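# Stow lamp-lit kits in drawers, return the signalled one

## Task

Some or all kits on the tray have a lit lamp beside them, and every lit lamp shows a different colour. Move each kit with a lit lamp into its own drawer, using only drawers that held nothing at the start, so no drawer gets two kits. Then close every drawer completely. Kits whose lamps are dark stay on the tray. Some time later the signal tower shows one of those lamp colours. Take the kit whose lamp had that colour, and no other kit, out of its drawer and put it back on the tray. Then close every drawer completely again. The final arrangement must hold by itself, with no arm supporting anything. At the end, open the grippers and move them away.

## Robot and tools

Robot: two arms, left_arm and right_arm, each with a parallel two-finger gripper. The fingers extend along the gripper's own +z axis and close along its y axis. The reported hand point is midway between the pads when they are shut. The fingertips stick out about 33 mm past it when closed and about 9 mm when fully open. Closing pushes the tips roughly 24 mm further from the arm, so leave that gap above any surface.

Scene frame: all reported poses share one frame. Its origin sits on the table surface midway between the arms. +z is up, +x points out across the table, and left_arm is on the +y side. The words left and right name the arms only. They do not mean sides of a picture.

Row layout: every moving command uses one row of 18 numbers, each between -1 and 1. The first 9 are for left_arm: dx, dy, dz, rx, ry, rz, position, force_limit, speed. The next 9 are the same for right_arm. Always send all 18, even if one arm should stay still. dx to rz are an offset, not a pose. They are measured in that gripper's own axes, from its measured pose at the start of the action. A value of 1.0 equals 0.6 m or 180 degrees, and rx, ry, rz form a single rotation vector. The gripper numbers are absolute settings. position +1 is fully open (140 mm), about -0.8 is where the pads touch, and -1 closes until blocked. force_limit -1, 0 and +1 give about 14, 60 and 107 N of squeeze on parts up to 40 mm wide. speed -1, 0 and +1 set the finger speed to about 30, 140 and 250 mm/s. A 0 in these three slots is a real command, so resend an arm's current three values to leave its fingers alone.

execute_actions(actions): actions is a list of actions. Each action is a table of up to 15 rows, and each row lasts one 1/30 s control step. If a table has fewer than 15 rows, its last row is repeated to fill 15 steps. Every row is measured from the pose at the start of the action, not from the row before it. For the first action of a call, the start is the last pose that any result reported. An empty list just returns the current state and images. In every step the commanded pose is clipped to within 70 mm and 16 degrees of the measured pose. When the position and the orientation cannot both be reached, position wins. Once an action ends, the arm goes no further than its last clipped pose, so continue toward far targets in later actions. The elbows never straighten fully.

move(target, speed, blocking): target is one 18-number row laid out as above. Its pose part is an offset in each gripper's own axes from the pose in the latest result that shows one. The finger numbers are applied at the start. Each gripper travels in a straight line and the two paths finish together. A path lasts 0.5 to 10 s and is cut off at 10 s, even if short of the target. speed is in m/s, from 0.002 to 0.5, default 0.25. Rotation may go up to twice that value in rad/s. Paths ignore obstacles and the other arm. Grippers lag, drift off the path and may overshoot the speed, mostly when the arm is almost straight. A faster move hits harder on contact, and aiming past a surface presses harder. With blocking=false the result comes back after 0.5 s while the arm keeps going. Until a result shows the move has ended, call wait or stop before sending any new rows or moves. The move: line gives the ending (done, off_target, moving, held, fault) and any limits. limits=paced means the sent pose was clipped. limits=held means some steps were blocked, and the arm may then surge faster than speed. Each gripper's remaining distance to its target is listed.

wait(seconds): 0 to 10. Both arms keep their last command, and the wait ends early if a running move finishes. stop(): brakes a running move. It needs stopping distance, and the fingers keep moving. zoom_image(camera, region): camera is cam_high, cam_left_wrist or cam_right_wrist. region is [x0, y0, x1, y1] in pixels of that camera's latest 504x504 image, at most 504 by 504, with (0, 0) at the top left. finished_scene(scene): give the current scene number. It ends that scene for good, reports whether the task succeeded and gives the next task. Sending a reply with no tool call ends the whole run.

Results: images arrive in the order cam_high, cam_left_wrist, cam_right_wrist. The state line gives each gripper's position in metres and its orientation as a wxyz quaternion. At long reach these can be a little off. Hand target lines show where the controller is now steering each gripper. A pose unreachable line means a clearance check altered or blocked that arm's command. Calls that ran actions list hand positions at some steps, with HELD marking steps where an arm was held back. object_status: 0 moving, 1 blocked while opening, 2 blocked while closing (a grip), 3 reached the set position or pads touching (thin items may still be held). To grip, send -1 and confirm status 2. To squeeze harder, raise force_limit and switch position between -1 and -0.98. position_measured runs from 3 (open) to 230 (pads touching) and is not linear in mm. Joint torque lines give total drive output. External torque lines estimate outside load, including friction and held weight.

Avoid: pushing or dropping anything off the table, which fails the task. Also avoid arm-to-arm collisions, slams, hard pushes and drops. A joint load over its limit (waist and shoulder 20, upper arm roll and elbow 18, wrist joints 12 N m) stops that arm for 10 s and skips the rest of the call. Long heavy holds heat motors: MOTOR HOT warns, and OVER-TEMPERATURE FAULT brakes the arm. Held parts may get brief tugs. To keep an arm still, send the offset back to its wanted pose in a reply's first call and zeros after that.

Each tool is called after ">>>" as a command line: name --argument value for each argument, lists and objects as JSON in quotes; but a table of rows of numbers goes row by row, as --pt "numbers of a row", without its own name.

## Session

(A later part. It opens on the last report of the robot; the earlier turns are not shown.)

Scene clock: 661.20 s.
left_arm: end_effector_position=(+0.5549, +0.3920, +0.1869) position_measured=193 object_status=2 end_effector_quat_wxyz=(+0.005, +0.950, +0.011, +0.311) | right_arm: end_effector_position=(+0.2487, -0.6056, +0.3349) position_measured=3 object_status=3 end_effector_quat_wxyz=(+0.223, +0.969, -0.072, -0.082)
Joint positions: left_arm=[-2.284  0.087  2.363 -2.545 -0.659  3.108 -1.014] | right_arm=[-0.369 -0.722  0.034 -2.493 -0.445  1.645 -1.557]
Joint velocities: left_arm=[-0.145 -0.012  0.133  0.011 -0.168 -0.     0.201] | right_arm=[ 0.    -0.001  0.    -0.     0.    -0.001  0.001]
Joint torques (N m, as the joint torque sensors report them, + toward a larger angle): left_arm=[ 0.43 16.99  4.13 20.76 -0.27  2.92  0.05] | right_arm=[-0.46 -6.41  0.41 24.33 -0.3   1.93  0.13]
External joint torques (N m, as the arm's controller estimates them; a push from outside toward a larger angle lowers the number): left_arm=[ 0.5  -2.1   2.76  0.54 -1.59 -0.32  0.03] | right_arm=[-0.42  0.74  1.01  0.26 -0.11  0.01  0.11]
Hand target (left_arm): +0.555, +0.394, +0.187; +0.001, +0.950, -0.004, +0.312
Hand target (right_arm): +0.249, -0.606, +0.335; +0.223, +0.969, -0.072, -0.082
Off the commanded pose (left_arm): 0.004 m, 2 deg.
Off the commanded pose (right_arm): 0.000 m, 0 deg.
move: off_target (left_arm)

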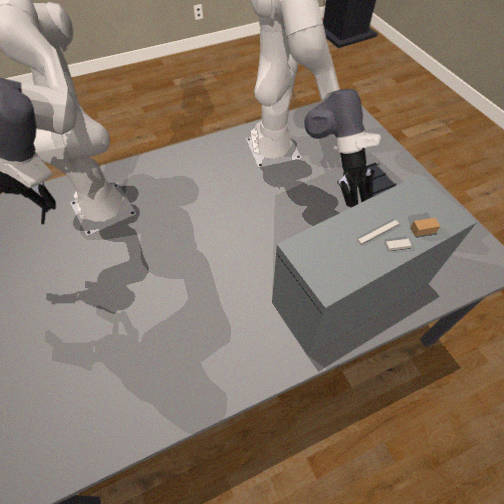

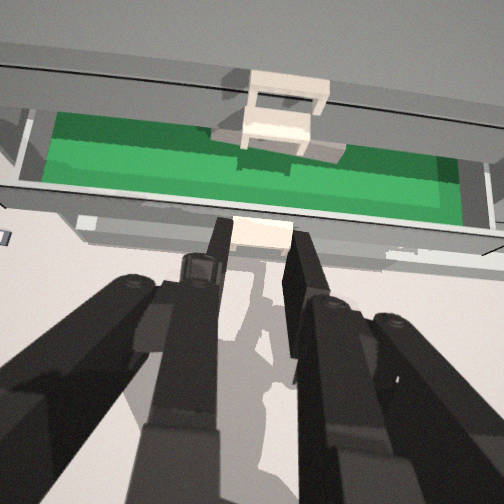

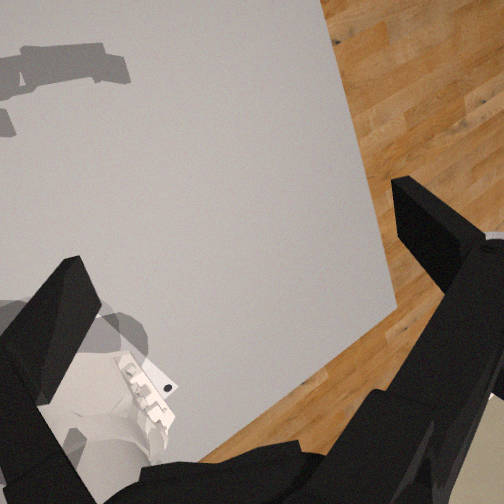

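>>> move --target '[0.064,-0.006,0.045,0,0,0,-1,0,0,0,0,0,0,0,0,1,0,0]' --speed 0.03

>>> move --target '[0,0,0,0,0,0,-0.2,0,0,0,0,0,0,0,0,1,0,0]'

>>> move --target '[0.02,0,-0.046,0,0,0,-0.2,0,0,0,0,0,0,0,0,1,0,0]' --speed 0.04

Scene clock: 665.67 s.
left_arm: end_effector_position=(+0.5968, +0.3990, +0.1872) position_measured=193 object_status=2 end_effector_quat_wxyz=(+0.004, +0.950, -0.006, +0.312) | right_arm: end_effector_position=(+0.2487, -0.6056, +0.3349) position_measured=3 object_status=3 end_effector_quat_wxyz=(+0.223, +0.969, -0.072, -0.082)
Joint positions: left_arm=[-2.297 -0.046  2.461 -2.444 -0.202  3.112 -1.317] | right_arm=[-0.369 -0.722  0.034 -2.493 -0.445  1.645 -1.557]
Joint velocities: left_arm=[-0.118  0.003  0.14   0.008  0.194 -0.02  -0.206] | right_arm=[ 0.001 -0.001 -0.001  0.001 -0.    -0.     0.001]
Joint torques (N m, as the joint torque sensors report them, + toward a larger angle): left_arm=[ 0.71 16.47  0.35 25.53  2.38  4.24  0.4 ] | right_arm=[-0.49 -6.44  0.43 24.39 -0.31  1.92  0.09]
External joint torques (N m, as the arm's controller estimates them; a push from outside toward a larger angle lowers the number): left_arm=[ 0.62 -7.84  1.11  4.73  1.56  0.8   0.39] | right_arm=[-0.49  0.73  0.99  0.28 -0.13 -0.01  0.07]
Hand target (left_arm): +0.601, +0.399, +0.188; +0.009, +0.950, +0.009, +0.313
Hand target (right_arm): +0.249, -0.606, +0.335; +0.223, +0.969, -0.072, -0.082
Off the commanded pose (left_arm): 0.006 m, 2 deg.
Off the commanded pose (right_arm): 0.000 m, 0 deg.
move: off_target (left_arm)

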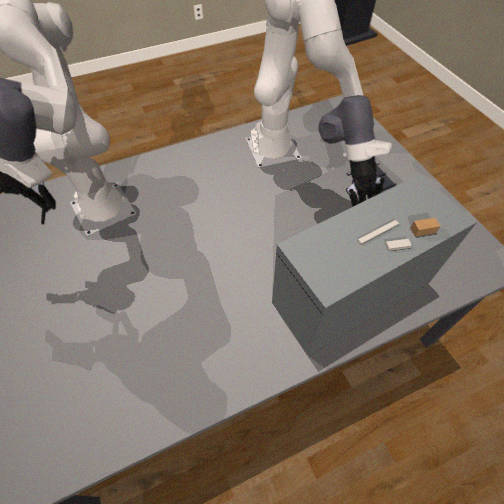

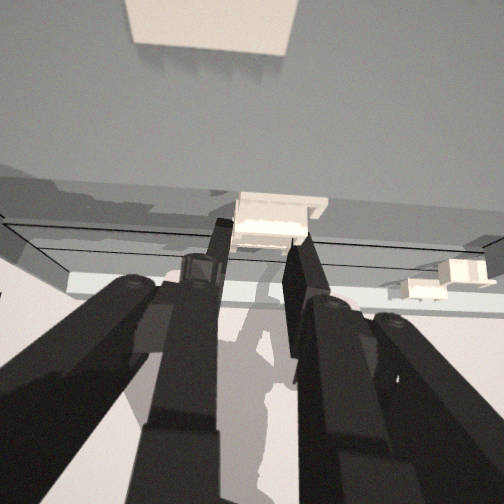

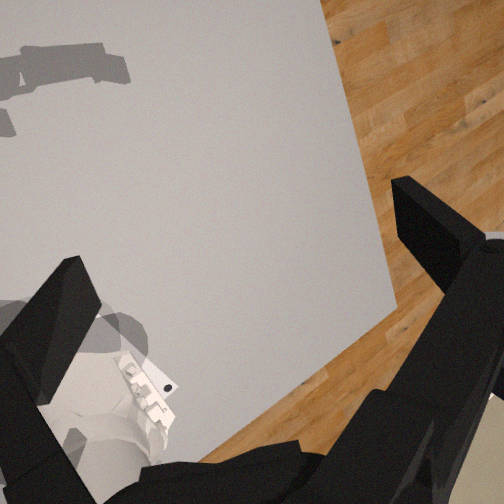

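Scene clock: 666.17 s.
left_arm: end_effector_position=(+0.5946, +0.3948, +0.1847) position_measured=154 object_status=3 end_effector_quat_wxyz=(+0.005, +0.951, -0.009, +0.308) | right_arm: end_effector_position=(+0.2487, -0.6056, +0.3349) position_measured=3 object_status=3 end_effector_quat_wxyz=(+0.223, +0.969, -0.072, -0.082)
Joint positions: left_arm=[-2.299 -0.045  2.457 -2.447 -0.201  3.106 -1.319] | right_arm=[-0.369 -0.722  0.034 -2.493 -0.445  1.645 -1.557]
Joint velocities: left_arm=[ 0.    -0.     0.     0.001  0.    -0.     0.   ] | right_arm=[ 0.001 -0.     0.    -0.     0.001 -0.    -0.001]
Joint torques (N m, as the joint torque sensors report them, + toward a larger angle): left_arm=[ 1.85 23.2   0.25 22.43  0.67  4.26  0.17] | right_arm=[-0.57 -6.37  0.37 24.33 -0.31  1.91  0.14]
External joint torques (N m, as the arm's controller estimates them; a push from outside toward a larger angle lowers the number): left_arm=[ 1.89 -1.09  1.06  1.54 -0.22  0.83  0.16] | right_arm=[-0.62  0.7   0.87  0.31 -0.13 -0.01  0.12]
Hand target (left_arm): +0.597, +0.399, +0.187; +0.004, +0.950, -0.006, +0.312
Hand target (right_arm): +0.249, -0.606, +0.335; +0.223, +0.969, -0.072, -0.082
Off the commanded pose (left_arm): 0.005 m, 1 deg.
Off the commanded pose (right_arm): 0.000 m, 0 deg.
move: off_target (left_arm)

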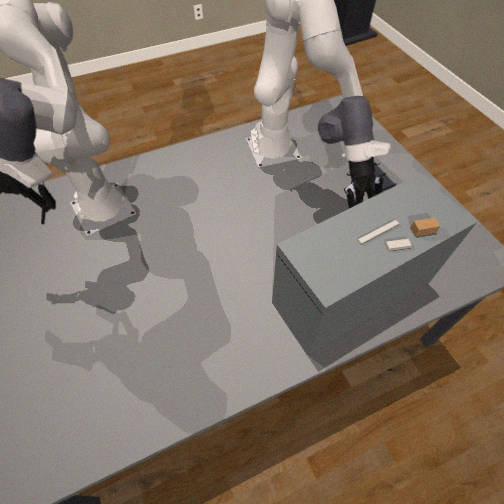

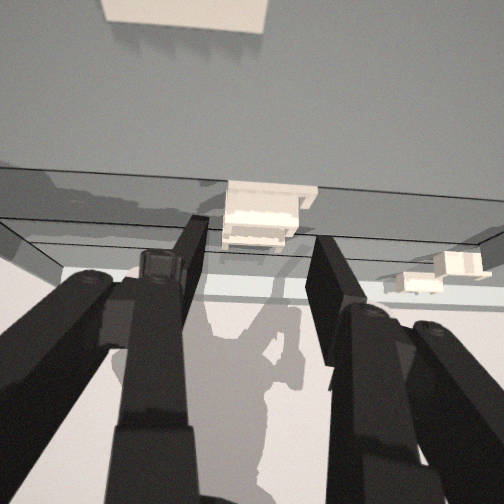

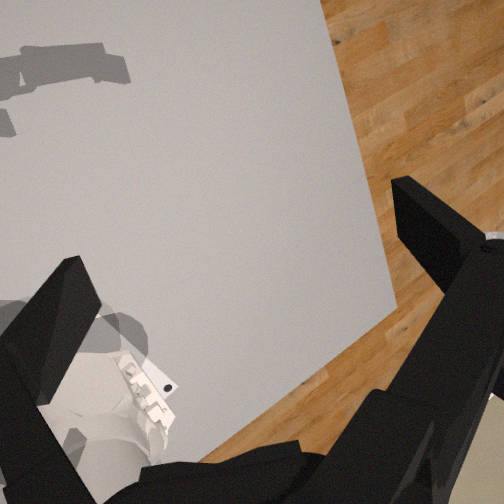

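Scene clock: 667.20 s.
left_arm: end_effector_position=(+0.5885, +0.3953, +0.2137) position_measured=154 object_status=3 end_effector_quat_wxyz=(+0.005, +0.951, +0.000, +0.309) | right_arm: end_effector_position=(+0.2487, -0.6056, +0.3349) position_measured=3 object_status=3 end_effector_quat_wxyz=(+0.223, +0.969, -0.072, -0.082)
Joint positions: left_arm=[-2.299  0.05   2.442 -2.442 -0.363  3.024 -1.225] | right_arm=[-0.369 -0.722  0.034 -2.493 -0.445  1.645 -1.557]
Joint velocities: left_arm=[-0.011 -0.001  0.014  0.001 -0.061 -0.03   0.079] | right_arm=[-0.    -0.     0.001 -0.001  0.001 -0.001  0.002]
Joint torques (N m, as the joint torque sensors report them, + toward a larger angle): left_arm=[-1.53 22.03  0.28 22.04 -0.19  2.98  0.27] | right_arm=[-0.49 -6.27  0.48 24.54 -0.29  1.94  0.13]
External joint torques (N m, as the arm's controller estimates them; a push from outside toward a larger angle lowers the number): left_arm=[-1.67  0.09 -0.72  0.36 -1.22 -0.41  0.25] | right_arm=[-0.51  0.8   1.01  0.53 -0.11  0.02  0.11]
Hand target (left_arm): +0.588, +0.395, +0.214; +0.004, +0.952, -0.009, +0.307
Hand target (right_arm): +0.249, -0.606, +0.335; +0.223, +0.969, -0.072, -0.082
Off the commanded pose (left_arm): 0.001 m, 1 deg.
Off the commanded pose (right_arm): 0.000 m, 0 deg.
move: done

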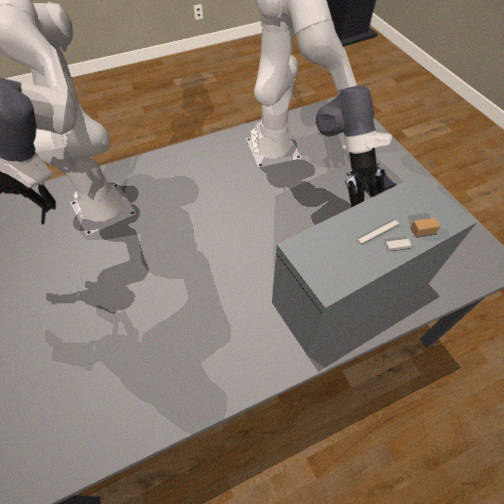

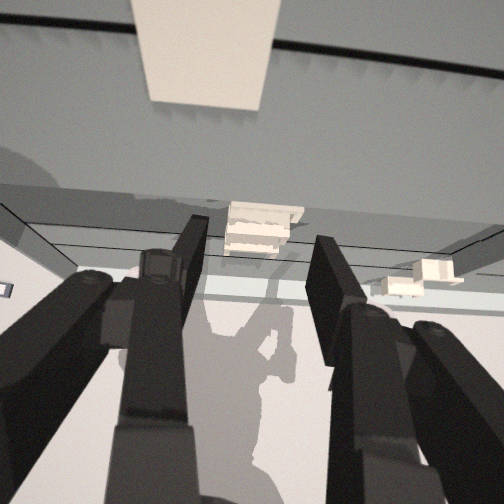

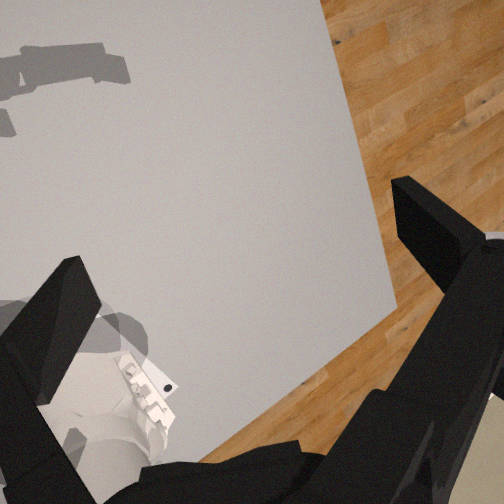

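>>> move --target '[0.004,-0.005,0.021,0,0,0,-0.2,0,0,0,0,0,0,0,0,1,0,0]' --speed 0.03

>>> move --target '[0,0,0,0,0,0,-1,0,0,0,0,0,0,0,0,1,0,0]'

>>> move --target '[-0.04,0.004,-0.03,0,0,0,-1,0,0,0,0,0,0,0,0,1,0,0]' --speed 0.04

Scene clock: 671.80 s.
left_arm: end_effector_position=(+0.5943, +0.3956, +0.2020) position_measured=154 object_status=3 end_effector_quat_wxyz=(+0.005, +0.952, -0.010, +0.305) | right_arm: end_effector_position=(+0.2487, -0.6056, +0.3349) position_measured=3 object_status=3 end_effector_quat_wxyz=(+0.223, +0.969, -0.072, -0.082)
Joint positions: left_arm=[-2.293  0.001  2.447 -2.428 -0.284  3.042 -1.258] | right_arm=[-0.369 -0.722  0.034 -2.493 -0.445  1.645 -1.557]
Joint velocities: left_arm=[-0.001 -0.002  0.004  0.001  0.064  0.002 -0.079] | right_arm=[-0.001 -0.001  0.    -0.    -0.001  0.    -0.001]
Joint torques (N m, as the joint torque sensors report them, + toward a larger angle): left_arm=[ 1.58 19.25  0.29 24.06  1.99  4.46  0.01] | right_arm=[-0.57 -6.34  0.66 24.34 -0.27  1.91  0.12]
External joint torques (N m, as the arm's controller estimates them; a push from outside toward a larger angle lowers the number): left_arm=[ 1.61 -4.13  0.31  2.5   1.04  1.05 -0.01] | right_arm=[-0.58  0.79  1.2   0.3  -0.08 -0.01  0.1 ]
Hand target (left_arm): +0.598, +0.399, +0.205; +0.006, +0.951, -0.000, +0.309
Hand target (right_arm): +0.249, -0.606, +0.335; +0.223, +0.969, -0.072, -0.082
Off the commanded pose (left_arm): 0.005 m, 1 deg.
Off the commanded pose (right_arm): 0.000 m, 0 deg.
move: off_target (left_arm)

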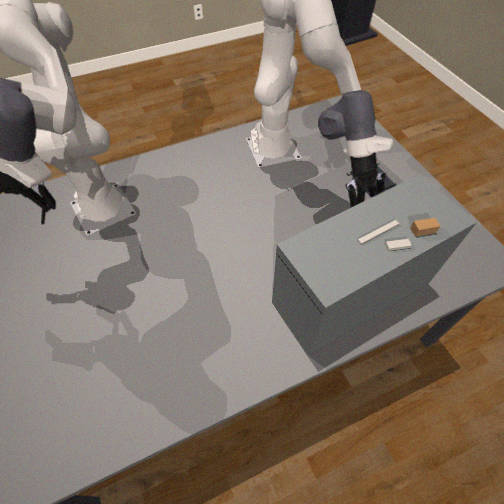

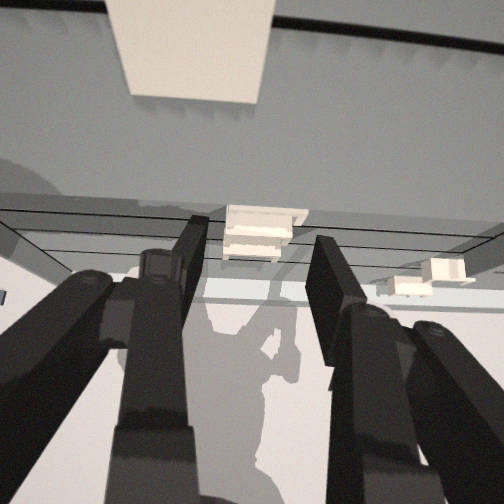

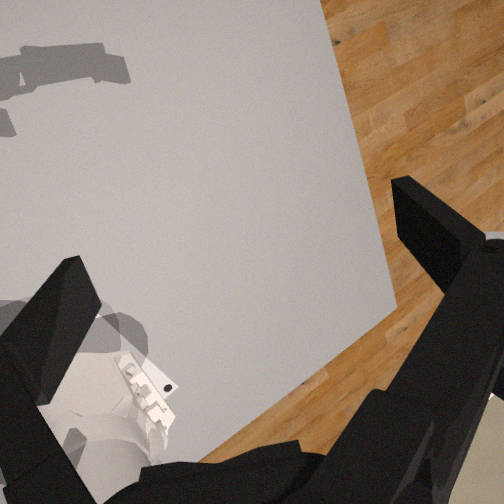

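Scene clock: 672.30 s.
left_arm: end_effector_position=(+0.5940, +0.3982, +0.2021) position_measured=193 object_status=2 end_effector_quat_wxyz=(+0.005, +0.952, -0.008, +0.304) | right_arm: end_effector_position=(+0.2487, -0.6056, +0.3349) position_measured=3 object_status=3 end_effector_quat_wxyz=(+0.223, +0.969, -0.072, -0.082)
Joint positions: left_arm=[-2.292  0.002  2.449 -2.429 -0.284  3.041 -1.258] | right_arm=[-0.369 -0.722  0.034 -2.493 -0.445  1.645 -1.557]
Joint velocities: left_arm=[ 0.001 -0.002 -0.001 -0.    -0.001  0.002 -0.001] | right_arm=[-0.001 -0.001  0.     0.     0.001 -0.001 -0.   ]
Joint torques (N m, as the joint torque sensors report them, + toward a larger angle): left_arm=[-1.21 20.01 -2.12 20.89  0.81  3.48  0.08] | right_arm=[-0.43 -6.19  0.73 24.15 -0.28  1.91  0.13]
External joint torques (N m, as the arm's controller estimates them; a push from outside toward a larger angle lowers the number): left_arm=[-1.25 -3.31 -2.19 -0.61 -0.15  0.07  0.06] | right_arm=[-0.39  0.91  1.32  0.12 -0.1  -0.01  0.11]
Hand target (left_arm): +0.594, +0.396, +0.202; +0.005, +0.952, -0.010, +0.305
Hand target (right_arm): +0.249, -0.606, +0.335; +0.223, +0.969, -0.072, -0.082
Off the commanded pose (left_arm): 0.003 m, 0 deg.
Off the commanded pose (right_arm): 0.000 m, 0 deg.
move: done

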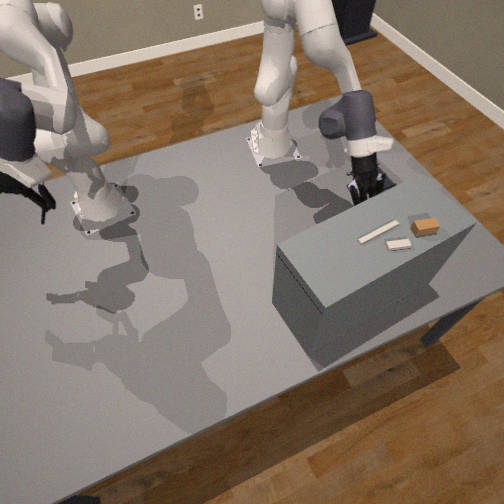

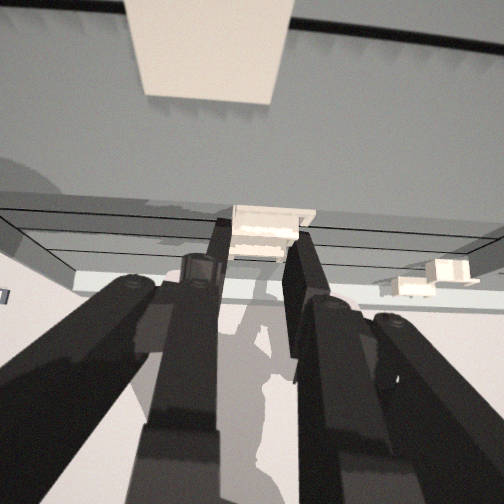

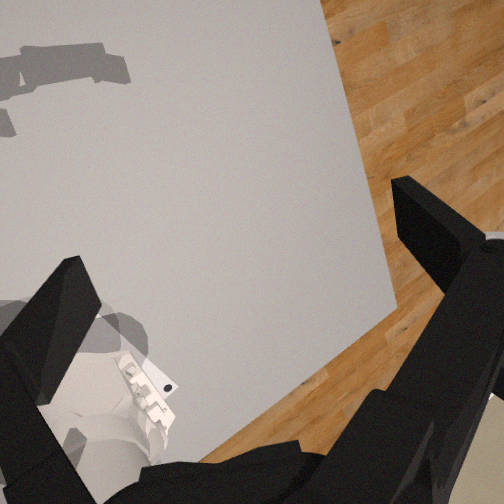

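Scene clock: 673.37 s.
left_arm: end_effector_position=(+0.5650, +0.3940, +0.2019) position_measured=193 object_status=2 end_effector_quat_wxyz=(+0.007, +0.953, -0.000, +0.303) | right_arm: end_effector_position=(+0.2487, -0.6056, +0.3349) position_measured=3 object_status=3 end_effector_quat_wxyz=(+0.223, +0.969, -0.072, -0.082)
Joint positions: left_arm=[-2.363  0.094  2.483 -2.504 -0.516  3.032 -1.104] | right_arm=[-0.369 -0.722  0.034 -2.493 -0.445  1.645 -1.557]
Joint velocities: left_arm=[-0.051  0.001  0.045  0.    -0.079  0.     0.108] | right_arm=[-0.     0.001 -0.    -0.     0.     0.    -0.   ]
Joint torques (N m, as the joint torque sensors report them, + toward a larger angle): left_arm=[-0.56 22.03  2.66 20.26 -0.36  3.12  0.13] | right_arm=[-0.43 -6.25  0.41 24.43 -0.3   1.91  0.12]
External joint torques (N m, as the arm's controller estimates them; a push from outside toward a larger angle lowers the number): left_arm=[-0.57  0.82  1.22 -0.96 -1.52 -0.19  0.11] | right_arm=[-0.41  0.74  0.98  0.46 -0.12  0.    0.1 ]
Hand target (left_arm): +0.564, +0.395, +0.203; +0.005, +0.953, -0.008, +0.304
Hand target (right_arm): +0.249, -0.606, +0.335; +0.223, +0.969, -0.072, -0.082
Off the commanded pose (left_arm): 0.003 m, 1 deg.
Off the commanded pose (right_arm): 0.000 m, 0 deg.
move: done

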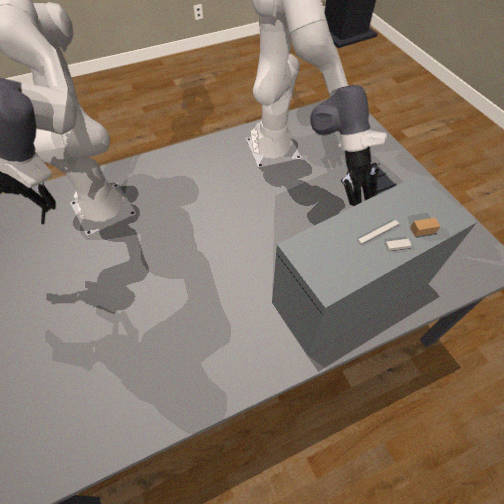

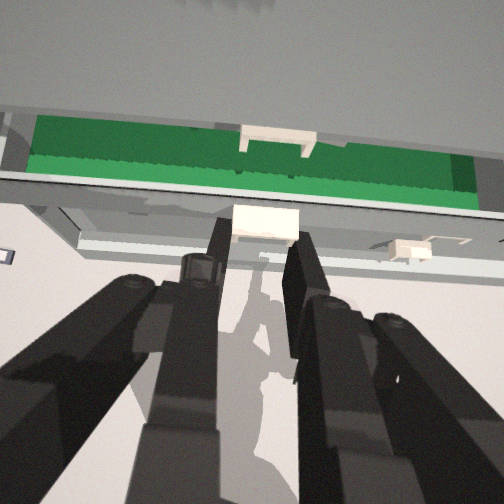

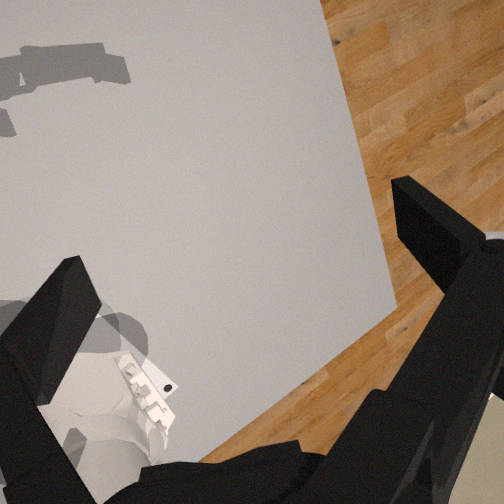

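>>> move --target '[-0.13,0.012,-0.091,0,0,0,-1,0,0,0,0,0,0,0,0,1,0,0]' --speed 0.06

>>> move --target '[0,0,0,0,0,0,-0.2,0,0,0,0,0,0,0,0,1,0,0]'

>>> move --target '[0.05,0,-0.09,0,0,0,0.2,0,0,0,0,0,0,0,0,1,0,0]' --speed 0.06

Scene clock: 677.03 s.
left_arm: end_effector_position=(+0.4709, +0.3835, +0.2014) position_measured=193 object_status=2 end_effector_quat_wxyz=(+0.008, +0.953, -0.004, +0.302) | right_arm: end_effector_position=(+0.2487, -0.6056, +0.3349) position_measured=3 object_status=3 end_effector_quat_wxyz=(+0.223, +0.969, -0.072, -0.082)
Joint positions: left_arm=[-2.637  0.377  2.676 -2.76  -0.838  2.987 -0.886] | right_arm=[-0.369 -0.722  0.034 -2.493 -0.445  1.645 -1.557]
Joint velocities: left_arm=[-0.011  0.002  0.013 -0.004 -0.001 -0.001  0.011] | right_arm=[-0.002  0.    -0.001 -0.001 -0.    -0.    -0.   ]
Joint torques (N m, as the joint torque sensors report them, + toward a larger angle): left_arm=[ 0.05 15.65  4.75 18.72 -0.09  3.27  0.03] | right_arm=[-0.62 -6.36  0.61 24.47 -0.24  1.89  0.08]
External joint torques (N m, as the arm's controller estimates them; a push from outside toward a larger angle lowers the number): left_arm=[ 0.03  1.29  1.73 -1.86 -1.36  0.12  0.01] | right_arm=[-0.54  0.72  1.24  0.47 -0.05 -0.01  0.06]
Hand target (left_arm): +0.470, +0.385, +0.202; +0.008, +0.953, -0.001, +0.303
Hand target (right_arm): +0.249, -0.606, +0.335; +0.223, +0.969, -0.072, -0.082
Off the commanded pose (left_arm): 0.004 m, 0 deg.
Off the commanded pose (right_arm): 0.000 m, 0 deg.
move: off_target (left_arm)

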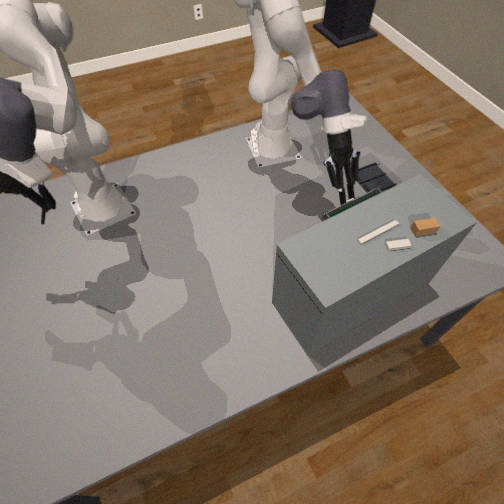

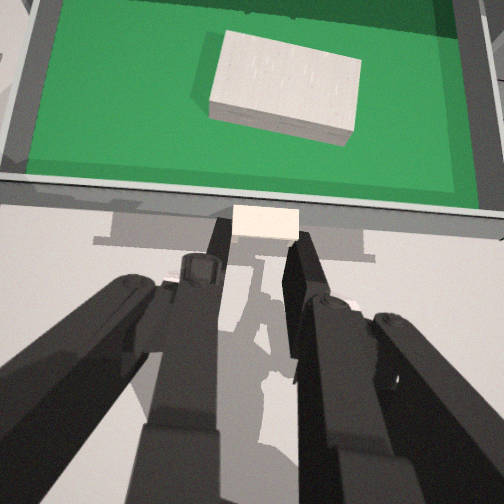

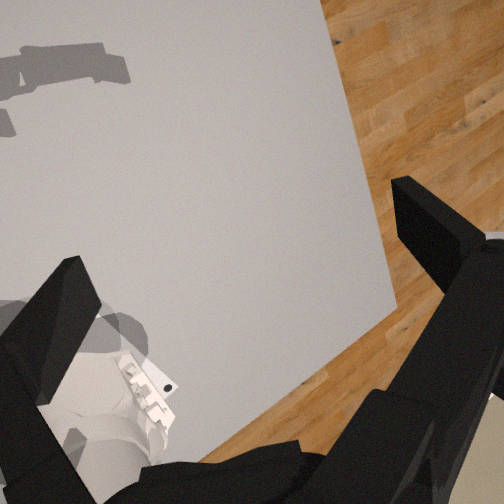

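Scene clock: 677.53 s.
left_arm: end_effector_position=(+0.4708, +0.3834, +0.2013) position_measured=154 object_status=3 end_effector_quat_wxyz=(+0.008, +0.953, -0.004, +0.302) | right_arm: end_effector_position=(+0.2487, -0.6056, +0.3349) position_measured=3 object_status=3 end_effector_quat_wxyz=(+0.223, +0.969, -0.072, -0.082)
Joint positions: left_arm=[-2.637  0.377  2.676 -2.76  -0.838  2.986 -0.886] | right_arm=[-0.369 -0.722  0.034 -2.493 -0.445  1.645 -1.557]
Joint velocities: left_arm=[ 0.    -0.001 -0.    -0.    -0.001 -0.     0.001] | right_arm=[ 0.     0.     0.002 -0.     0.    -0.     0.002]
Joint torques (N m, as the joint torque sensors report them, + toward a larger angle): left_arm=[ 0.44 12.91  2.06 19.5   1.14  3.12  0.08] | right_arm=[-0.31 -6.46  0.43 24.52 -0.28  1.91  0.1 ]
External joint torques (N m, as the arm's controller estimates them; a push from outside toward a larger angle lowers the number): left_arm=[ 0.48 -1.43 -0.91 -1.   -0.13  0.    0.07] | right_arm=[-0.33  0.6   0.93  0.5  -0.1  -0.01  0.08]
Hand target (left_arm): +0.471, +0.383, +0.201; +0.008, +0.953, -0.004, +0.302
Hand target (right_arm): +0.249, -0.606, +0.335; +0.223, +0.969, -0.072, -0.082
Off the commanded pose (left_arm): 0.000 m, 0 deg.
Off the commanded pose (right_arm): 0.000 m, 0 deg.
move: done

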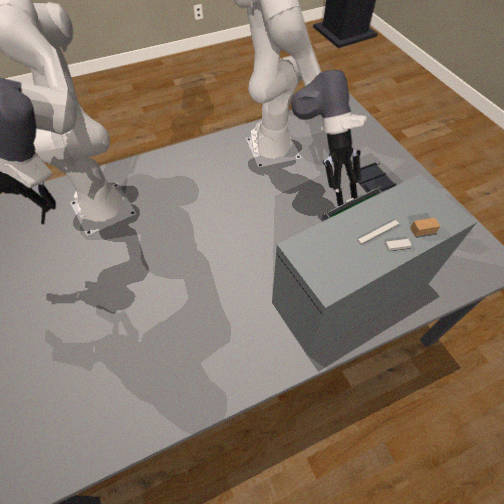

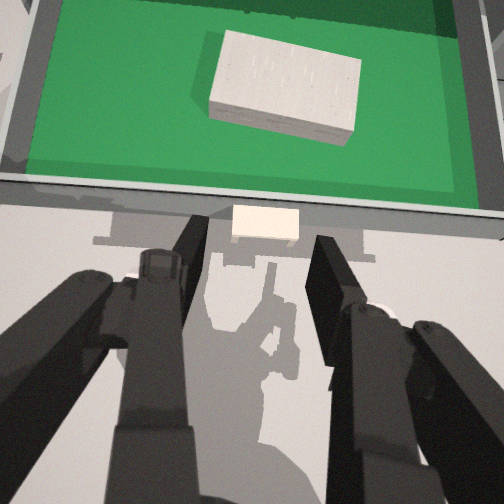

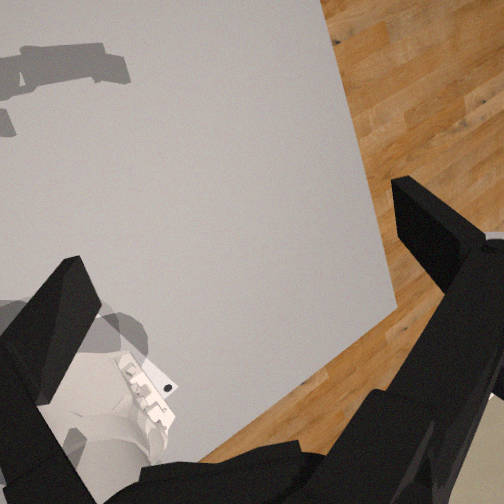

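Scene clock: 679.10 s.
left_arm: end_effector_position=(+0.4624, +0.3865, +0.2608) position_measured=104 object_status=3 end_effector_quat_wxyz=(+0.003, +0.954, -0.005, +0.300) | right_arm: end_effector_position=(+0.2487, -0.6056, +0.3349) position_measured=3 object_status=3 end_effector_quat_wxyz=(+0.223, +0.969, -0.072, -0.082)
Joint positions: left_arm=[-2.517  0.577  2.632 -2.727 -0.733  2.748 -0.984] | right_arm=[-0.369 -0.722  0.034 -2.493 -0.445  1.645 -1.557]
Joint velocities: left_arm=[ 0.007  0.    -0.006  0.002 -0.    -0.016 -0.012] | right_arm=[-0.001 -0.001  0.     0.     0.    -0.001 -0.002]
Joint torques (N m, as the joint torque sensors report them, + toward a larger angle): left_arm=[ 2.47 10.35  3.46 22.94  1.78  2.82  0.01] | right_arm=[-0.56 -6.42  0.41 24.47 -0.28  1.92  0.15]
External joint torques (N m, as the arm's controller estimates them; a push from outside toward a larger angle lowers the number): left_arm=[ 2.4   0.74 -2.01  0.45  0.69 -0.42  0.  ] | right_arm=[-0.56  0.74  0.95  0.37 -0.09  0.    0.13]
Hand target (left_arm): +0.463, +0.386, +0.262; +0.004, +0.954, -0.004, +0.299
Hand target (right_arm): +0.249, -0.606, +0.335; +0.223, +0.969, -0.072, -0.082
Off the commanded pose (left_arm): 0.004 m, 1 deg.
Off the commanded pose (right_arm): 0.000 m, 0 deg.
move: off_target (left_arm)

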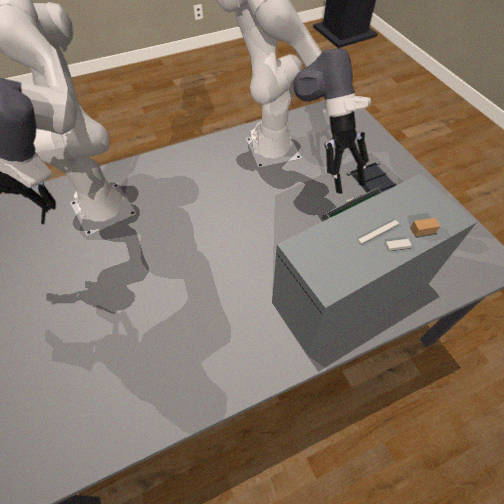

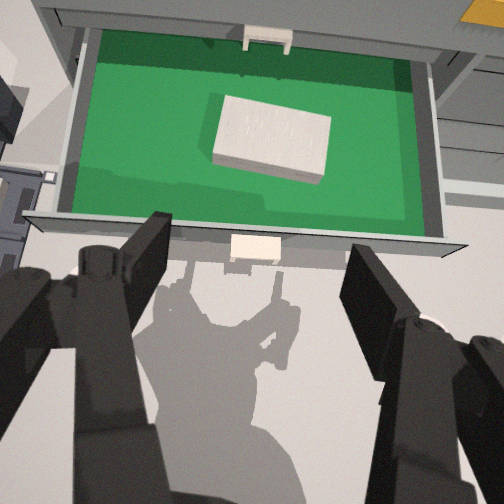

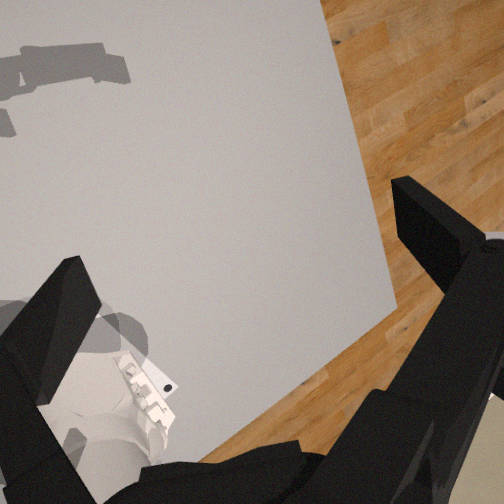

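>>> move --target '[0.055,0.016,0.09,0,-0.025,-0.025,0.2,0,0,0,0,0,0,0,0,1,0,0]' --speed 0.08

>>> move --target '[-0.004,0,0.042,0,0,0,0.2,0,0,0,0,0,0,0,0,1,0,0]' --speed 0.04

Scene clock: 682.60 s.
left_arm: end_effector_position=(+0.5200, +0.3765, +0.2337) position_measured=104 object_status=3 end_effector_quat_wxyz=(+0.014, +0.965, +0.027, +0.262) | right_arm: end_effector_position=(+0.2487, -0.6056, +0.3349) position_measured=3 object_status=3 end_effector_quat_wxyz=(+0.223, +0.969, -0.072, -0.082)
Joint positions: left_arm=[-2.289  0.337  2.407 -2.534 -0.604  2.761 -1.164] | right_arm=[-0.369 -0.722  0.034 -2.493 -0.445  1.645 -1.557]
Joint velocities: left_arm=[ 0.016  0.001 -0.014  0.001  0.002 -0.005 -0.03 ] | right_arm=[ 0.    -0.001  0.001 -0.001  0.    -0.001  0.001]
Joint torques (N m, as the joint torque sensors report them, + toward a larger angle): left_arm=[ 2.16 13.33  3.37 22.87  1.4   2.89  0.12] | right_arm=[-0.58 -6.24  0.42 24.62 -0.25  1.9   0.13]
External joint torques (N m, as the arm's controller estimates them; a push from outside toward a larger angle lowers the number): left_arm=[ 2.1  -0.49 -2.28  0.76  0.43 -0.37  0.1 ] | right_arm=[-0.59  0.84  0.94  0.59 -0.06 -0.01  0.11]
Hand target (left_arm): +0.520, +0.376, +0.235; +0.015, +0.964, +0.032, +0.262
Hand target (right_arm): +0.249, -0.606, +0.335; +0.223, +0.969, -0.072, -0.082
Off the commanded pose (left_arm): 0.002 m, 1 deg.
Off the commanded pose (right_arm): 0.000 m, 0 deg.
move: done

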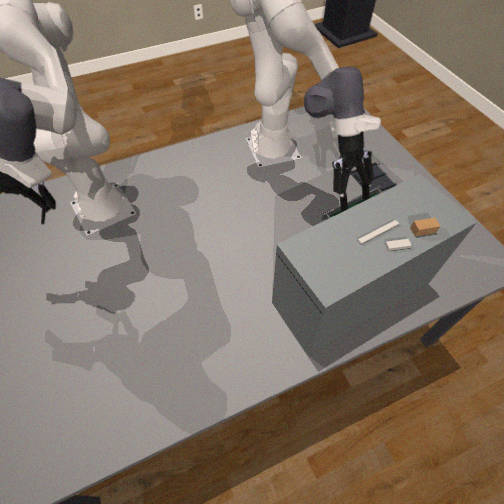

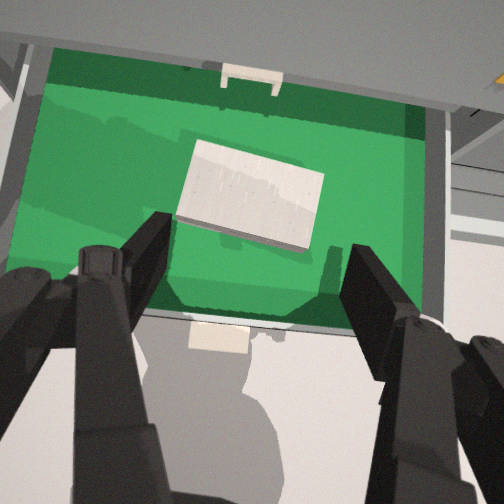

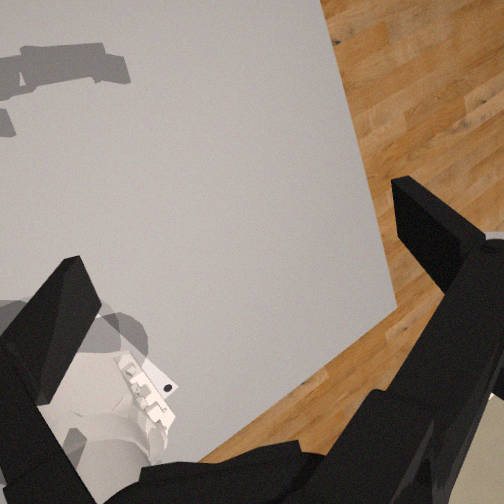

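Scene clock: 683.57 s.
left_arm: end_effector_position=(+0.5312, +0.3741, +0.2125) position_measured=104 object_status=3 end_effector_quat_wxyz=(+0.015, +0.964, +0.024, +0.263) | right_arm: end_effector_position=(+0.2487, -0.6056, +0.3349) position_measured=3 object_status=3 end_effector_quat_wxyz=(+0.223, +0.969, -0.072, -0.082)
Joint positions: left_arm=[-2.253  0.254  2.355 -2.527 -0.577  2.842 -1.174] | right_arm=[-0.369 -0.722  0.034 -2.493 -0.445  1.645 -1.557]
Joint velocities: left_arm=[ 0.013 -0.002 -0.014 -0.001  0.002  0.013 -0.009] | right_arm=[ 0.     0.002  0.    -0.001  0.002 -0.001 -0.   ]
Joint torques (N m, as the joint torque sensors report them, + toward a larger angle): left_arm=[ 2.35 11.43  2.89 20.96  2.01  3.35 -0.18] | right_arm=[-0.55 -6.3   0.49 24.32 -0.27  1.91  0.11]
External joint torques (N m, as the arm's controller estimates them; a push from outside toward a larger angle lowers the number): left_arm=[ 2.23 -3.72 -1.77 -0.76  1.03  0.06 -0.2 ] | right_arm=[-0.56  0.76  1.04  0.3  -0.09 -0.01  0.09]
Hand target (left_arm): +0.531, +0.376, +0.211; +0.015, +0.964, +0.027, +0.263
Hand target (right_arm): +0.249, -0.606, +0.335; +0.223, +0.969, -0.072, -0.082
Off the commanded pose (left_arm): 0.003 m, 0 deg.
Off the commanded pose (right_arm): 0.000 m, 0 deg.
move: done

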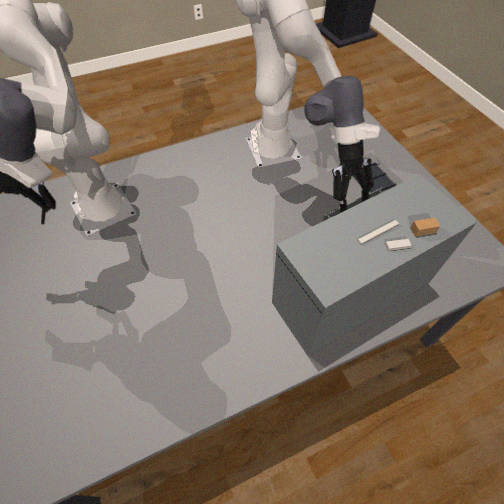

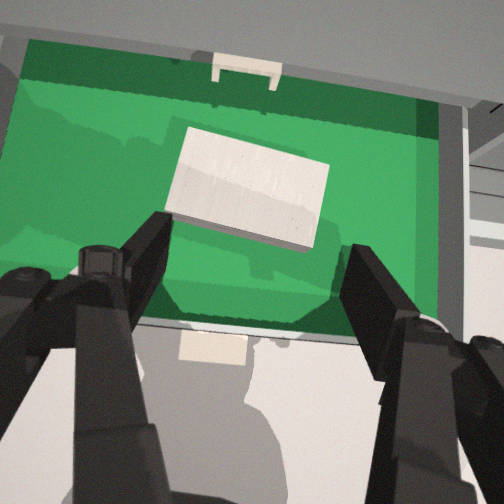

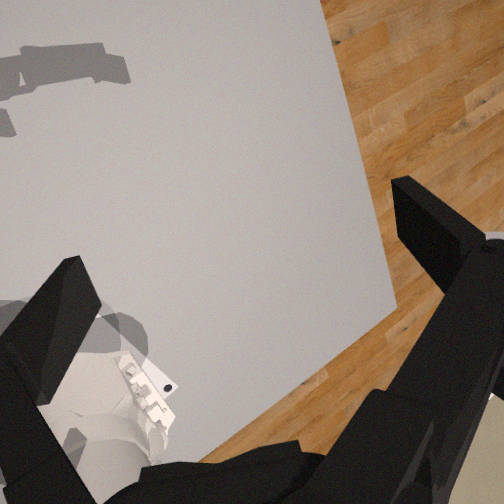

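>>> move --target '[0.026,-0.005,0.025,0,0,-0.03,0.2,0,0,0,0,0,0,0,0,1,0,0]' --speed 0.03

Scene clock: 686.30 s.
left_arm: end_effector_position=(+0.5557, +0.3778, +0.2138) position_measured=104 object_status=3 end_effector_quat_wxyz=(+0.024, +0.961, +0.060, +0.270) | right_arm: end_effector_position=(+0.2487, -0.6056, +0.3349) position_measured=3 object_status=3 end_effector_quat_wxyz=(+0.223, +0.969, -0.072, -0.082)
Joint positions: left_arm=[-2.13   0.187  2.244 -2.469 -0.513  2.872 -1.288] | right_arm=[-0.369 -0.722  0.034 -2.493 -0.445  1.645 -1.557]
Joint velocities: left_arm=[ 0.035  0.001 -0.035  0.005  0.008  0.003 -0.045] | right_arm=[ 0.001 -0.001 -0.001  0.001  0.001  0.     0.001]
Joint torques (N m, as the joint torque sensors report them, + toward a larger angle): left_arm=[ 2.82  9.91  1.54 17.93  1.8   2.26 -0.31] | right_arm=[-0.42 -6.35  0.65 24.3  -0.26  1.92  0.11]
External joint torques (N m, as the arm's controller estimates them; a push from outside toward a larger angle lowers the number): left_arm=[ 2.84 -4.94 -2.37 -3.92  0.82 -1.04 -0.32] | right_arm=[-0.45  0.75  1.18  0.21 -0.08 -0.01  0.09]
Hand target (left_arm): +0.552, +0.378, +0.207; +0.028, +0.962, +0.069, +0.263
Hand target (right_arm): +0.249, -0.606, +0.335; +0.223, +0.969, -0.072, -0.082
Off the commanded pose (left_arm): 0.007 m, 1 deg.
Off the commanded pose (right_arm): 0.000 m, 0 deg.
move: off_target (left_arm)

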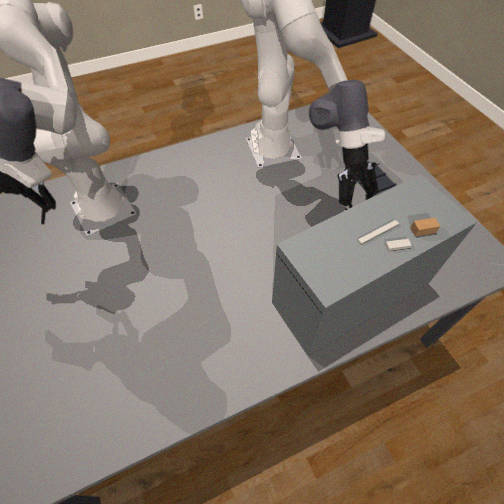

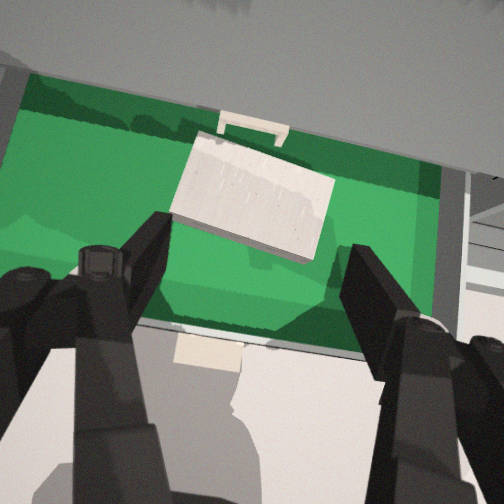

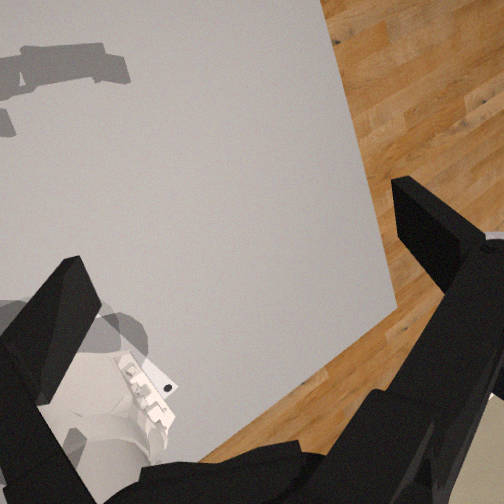

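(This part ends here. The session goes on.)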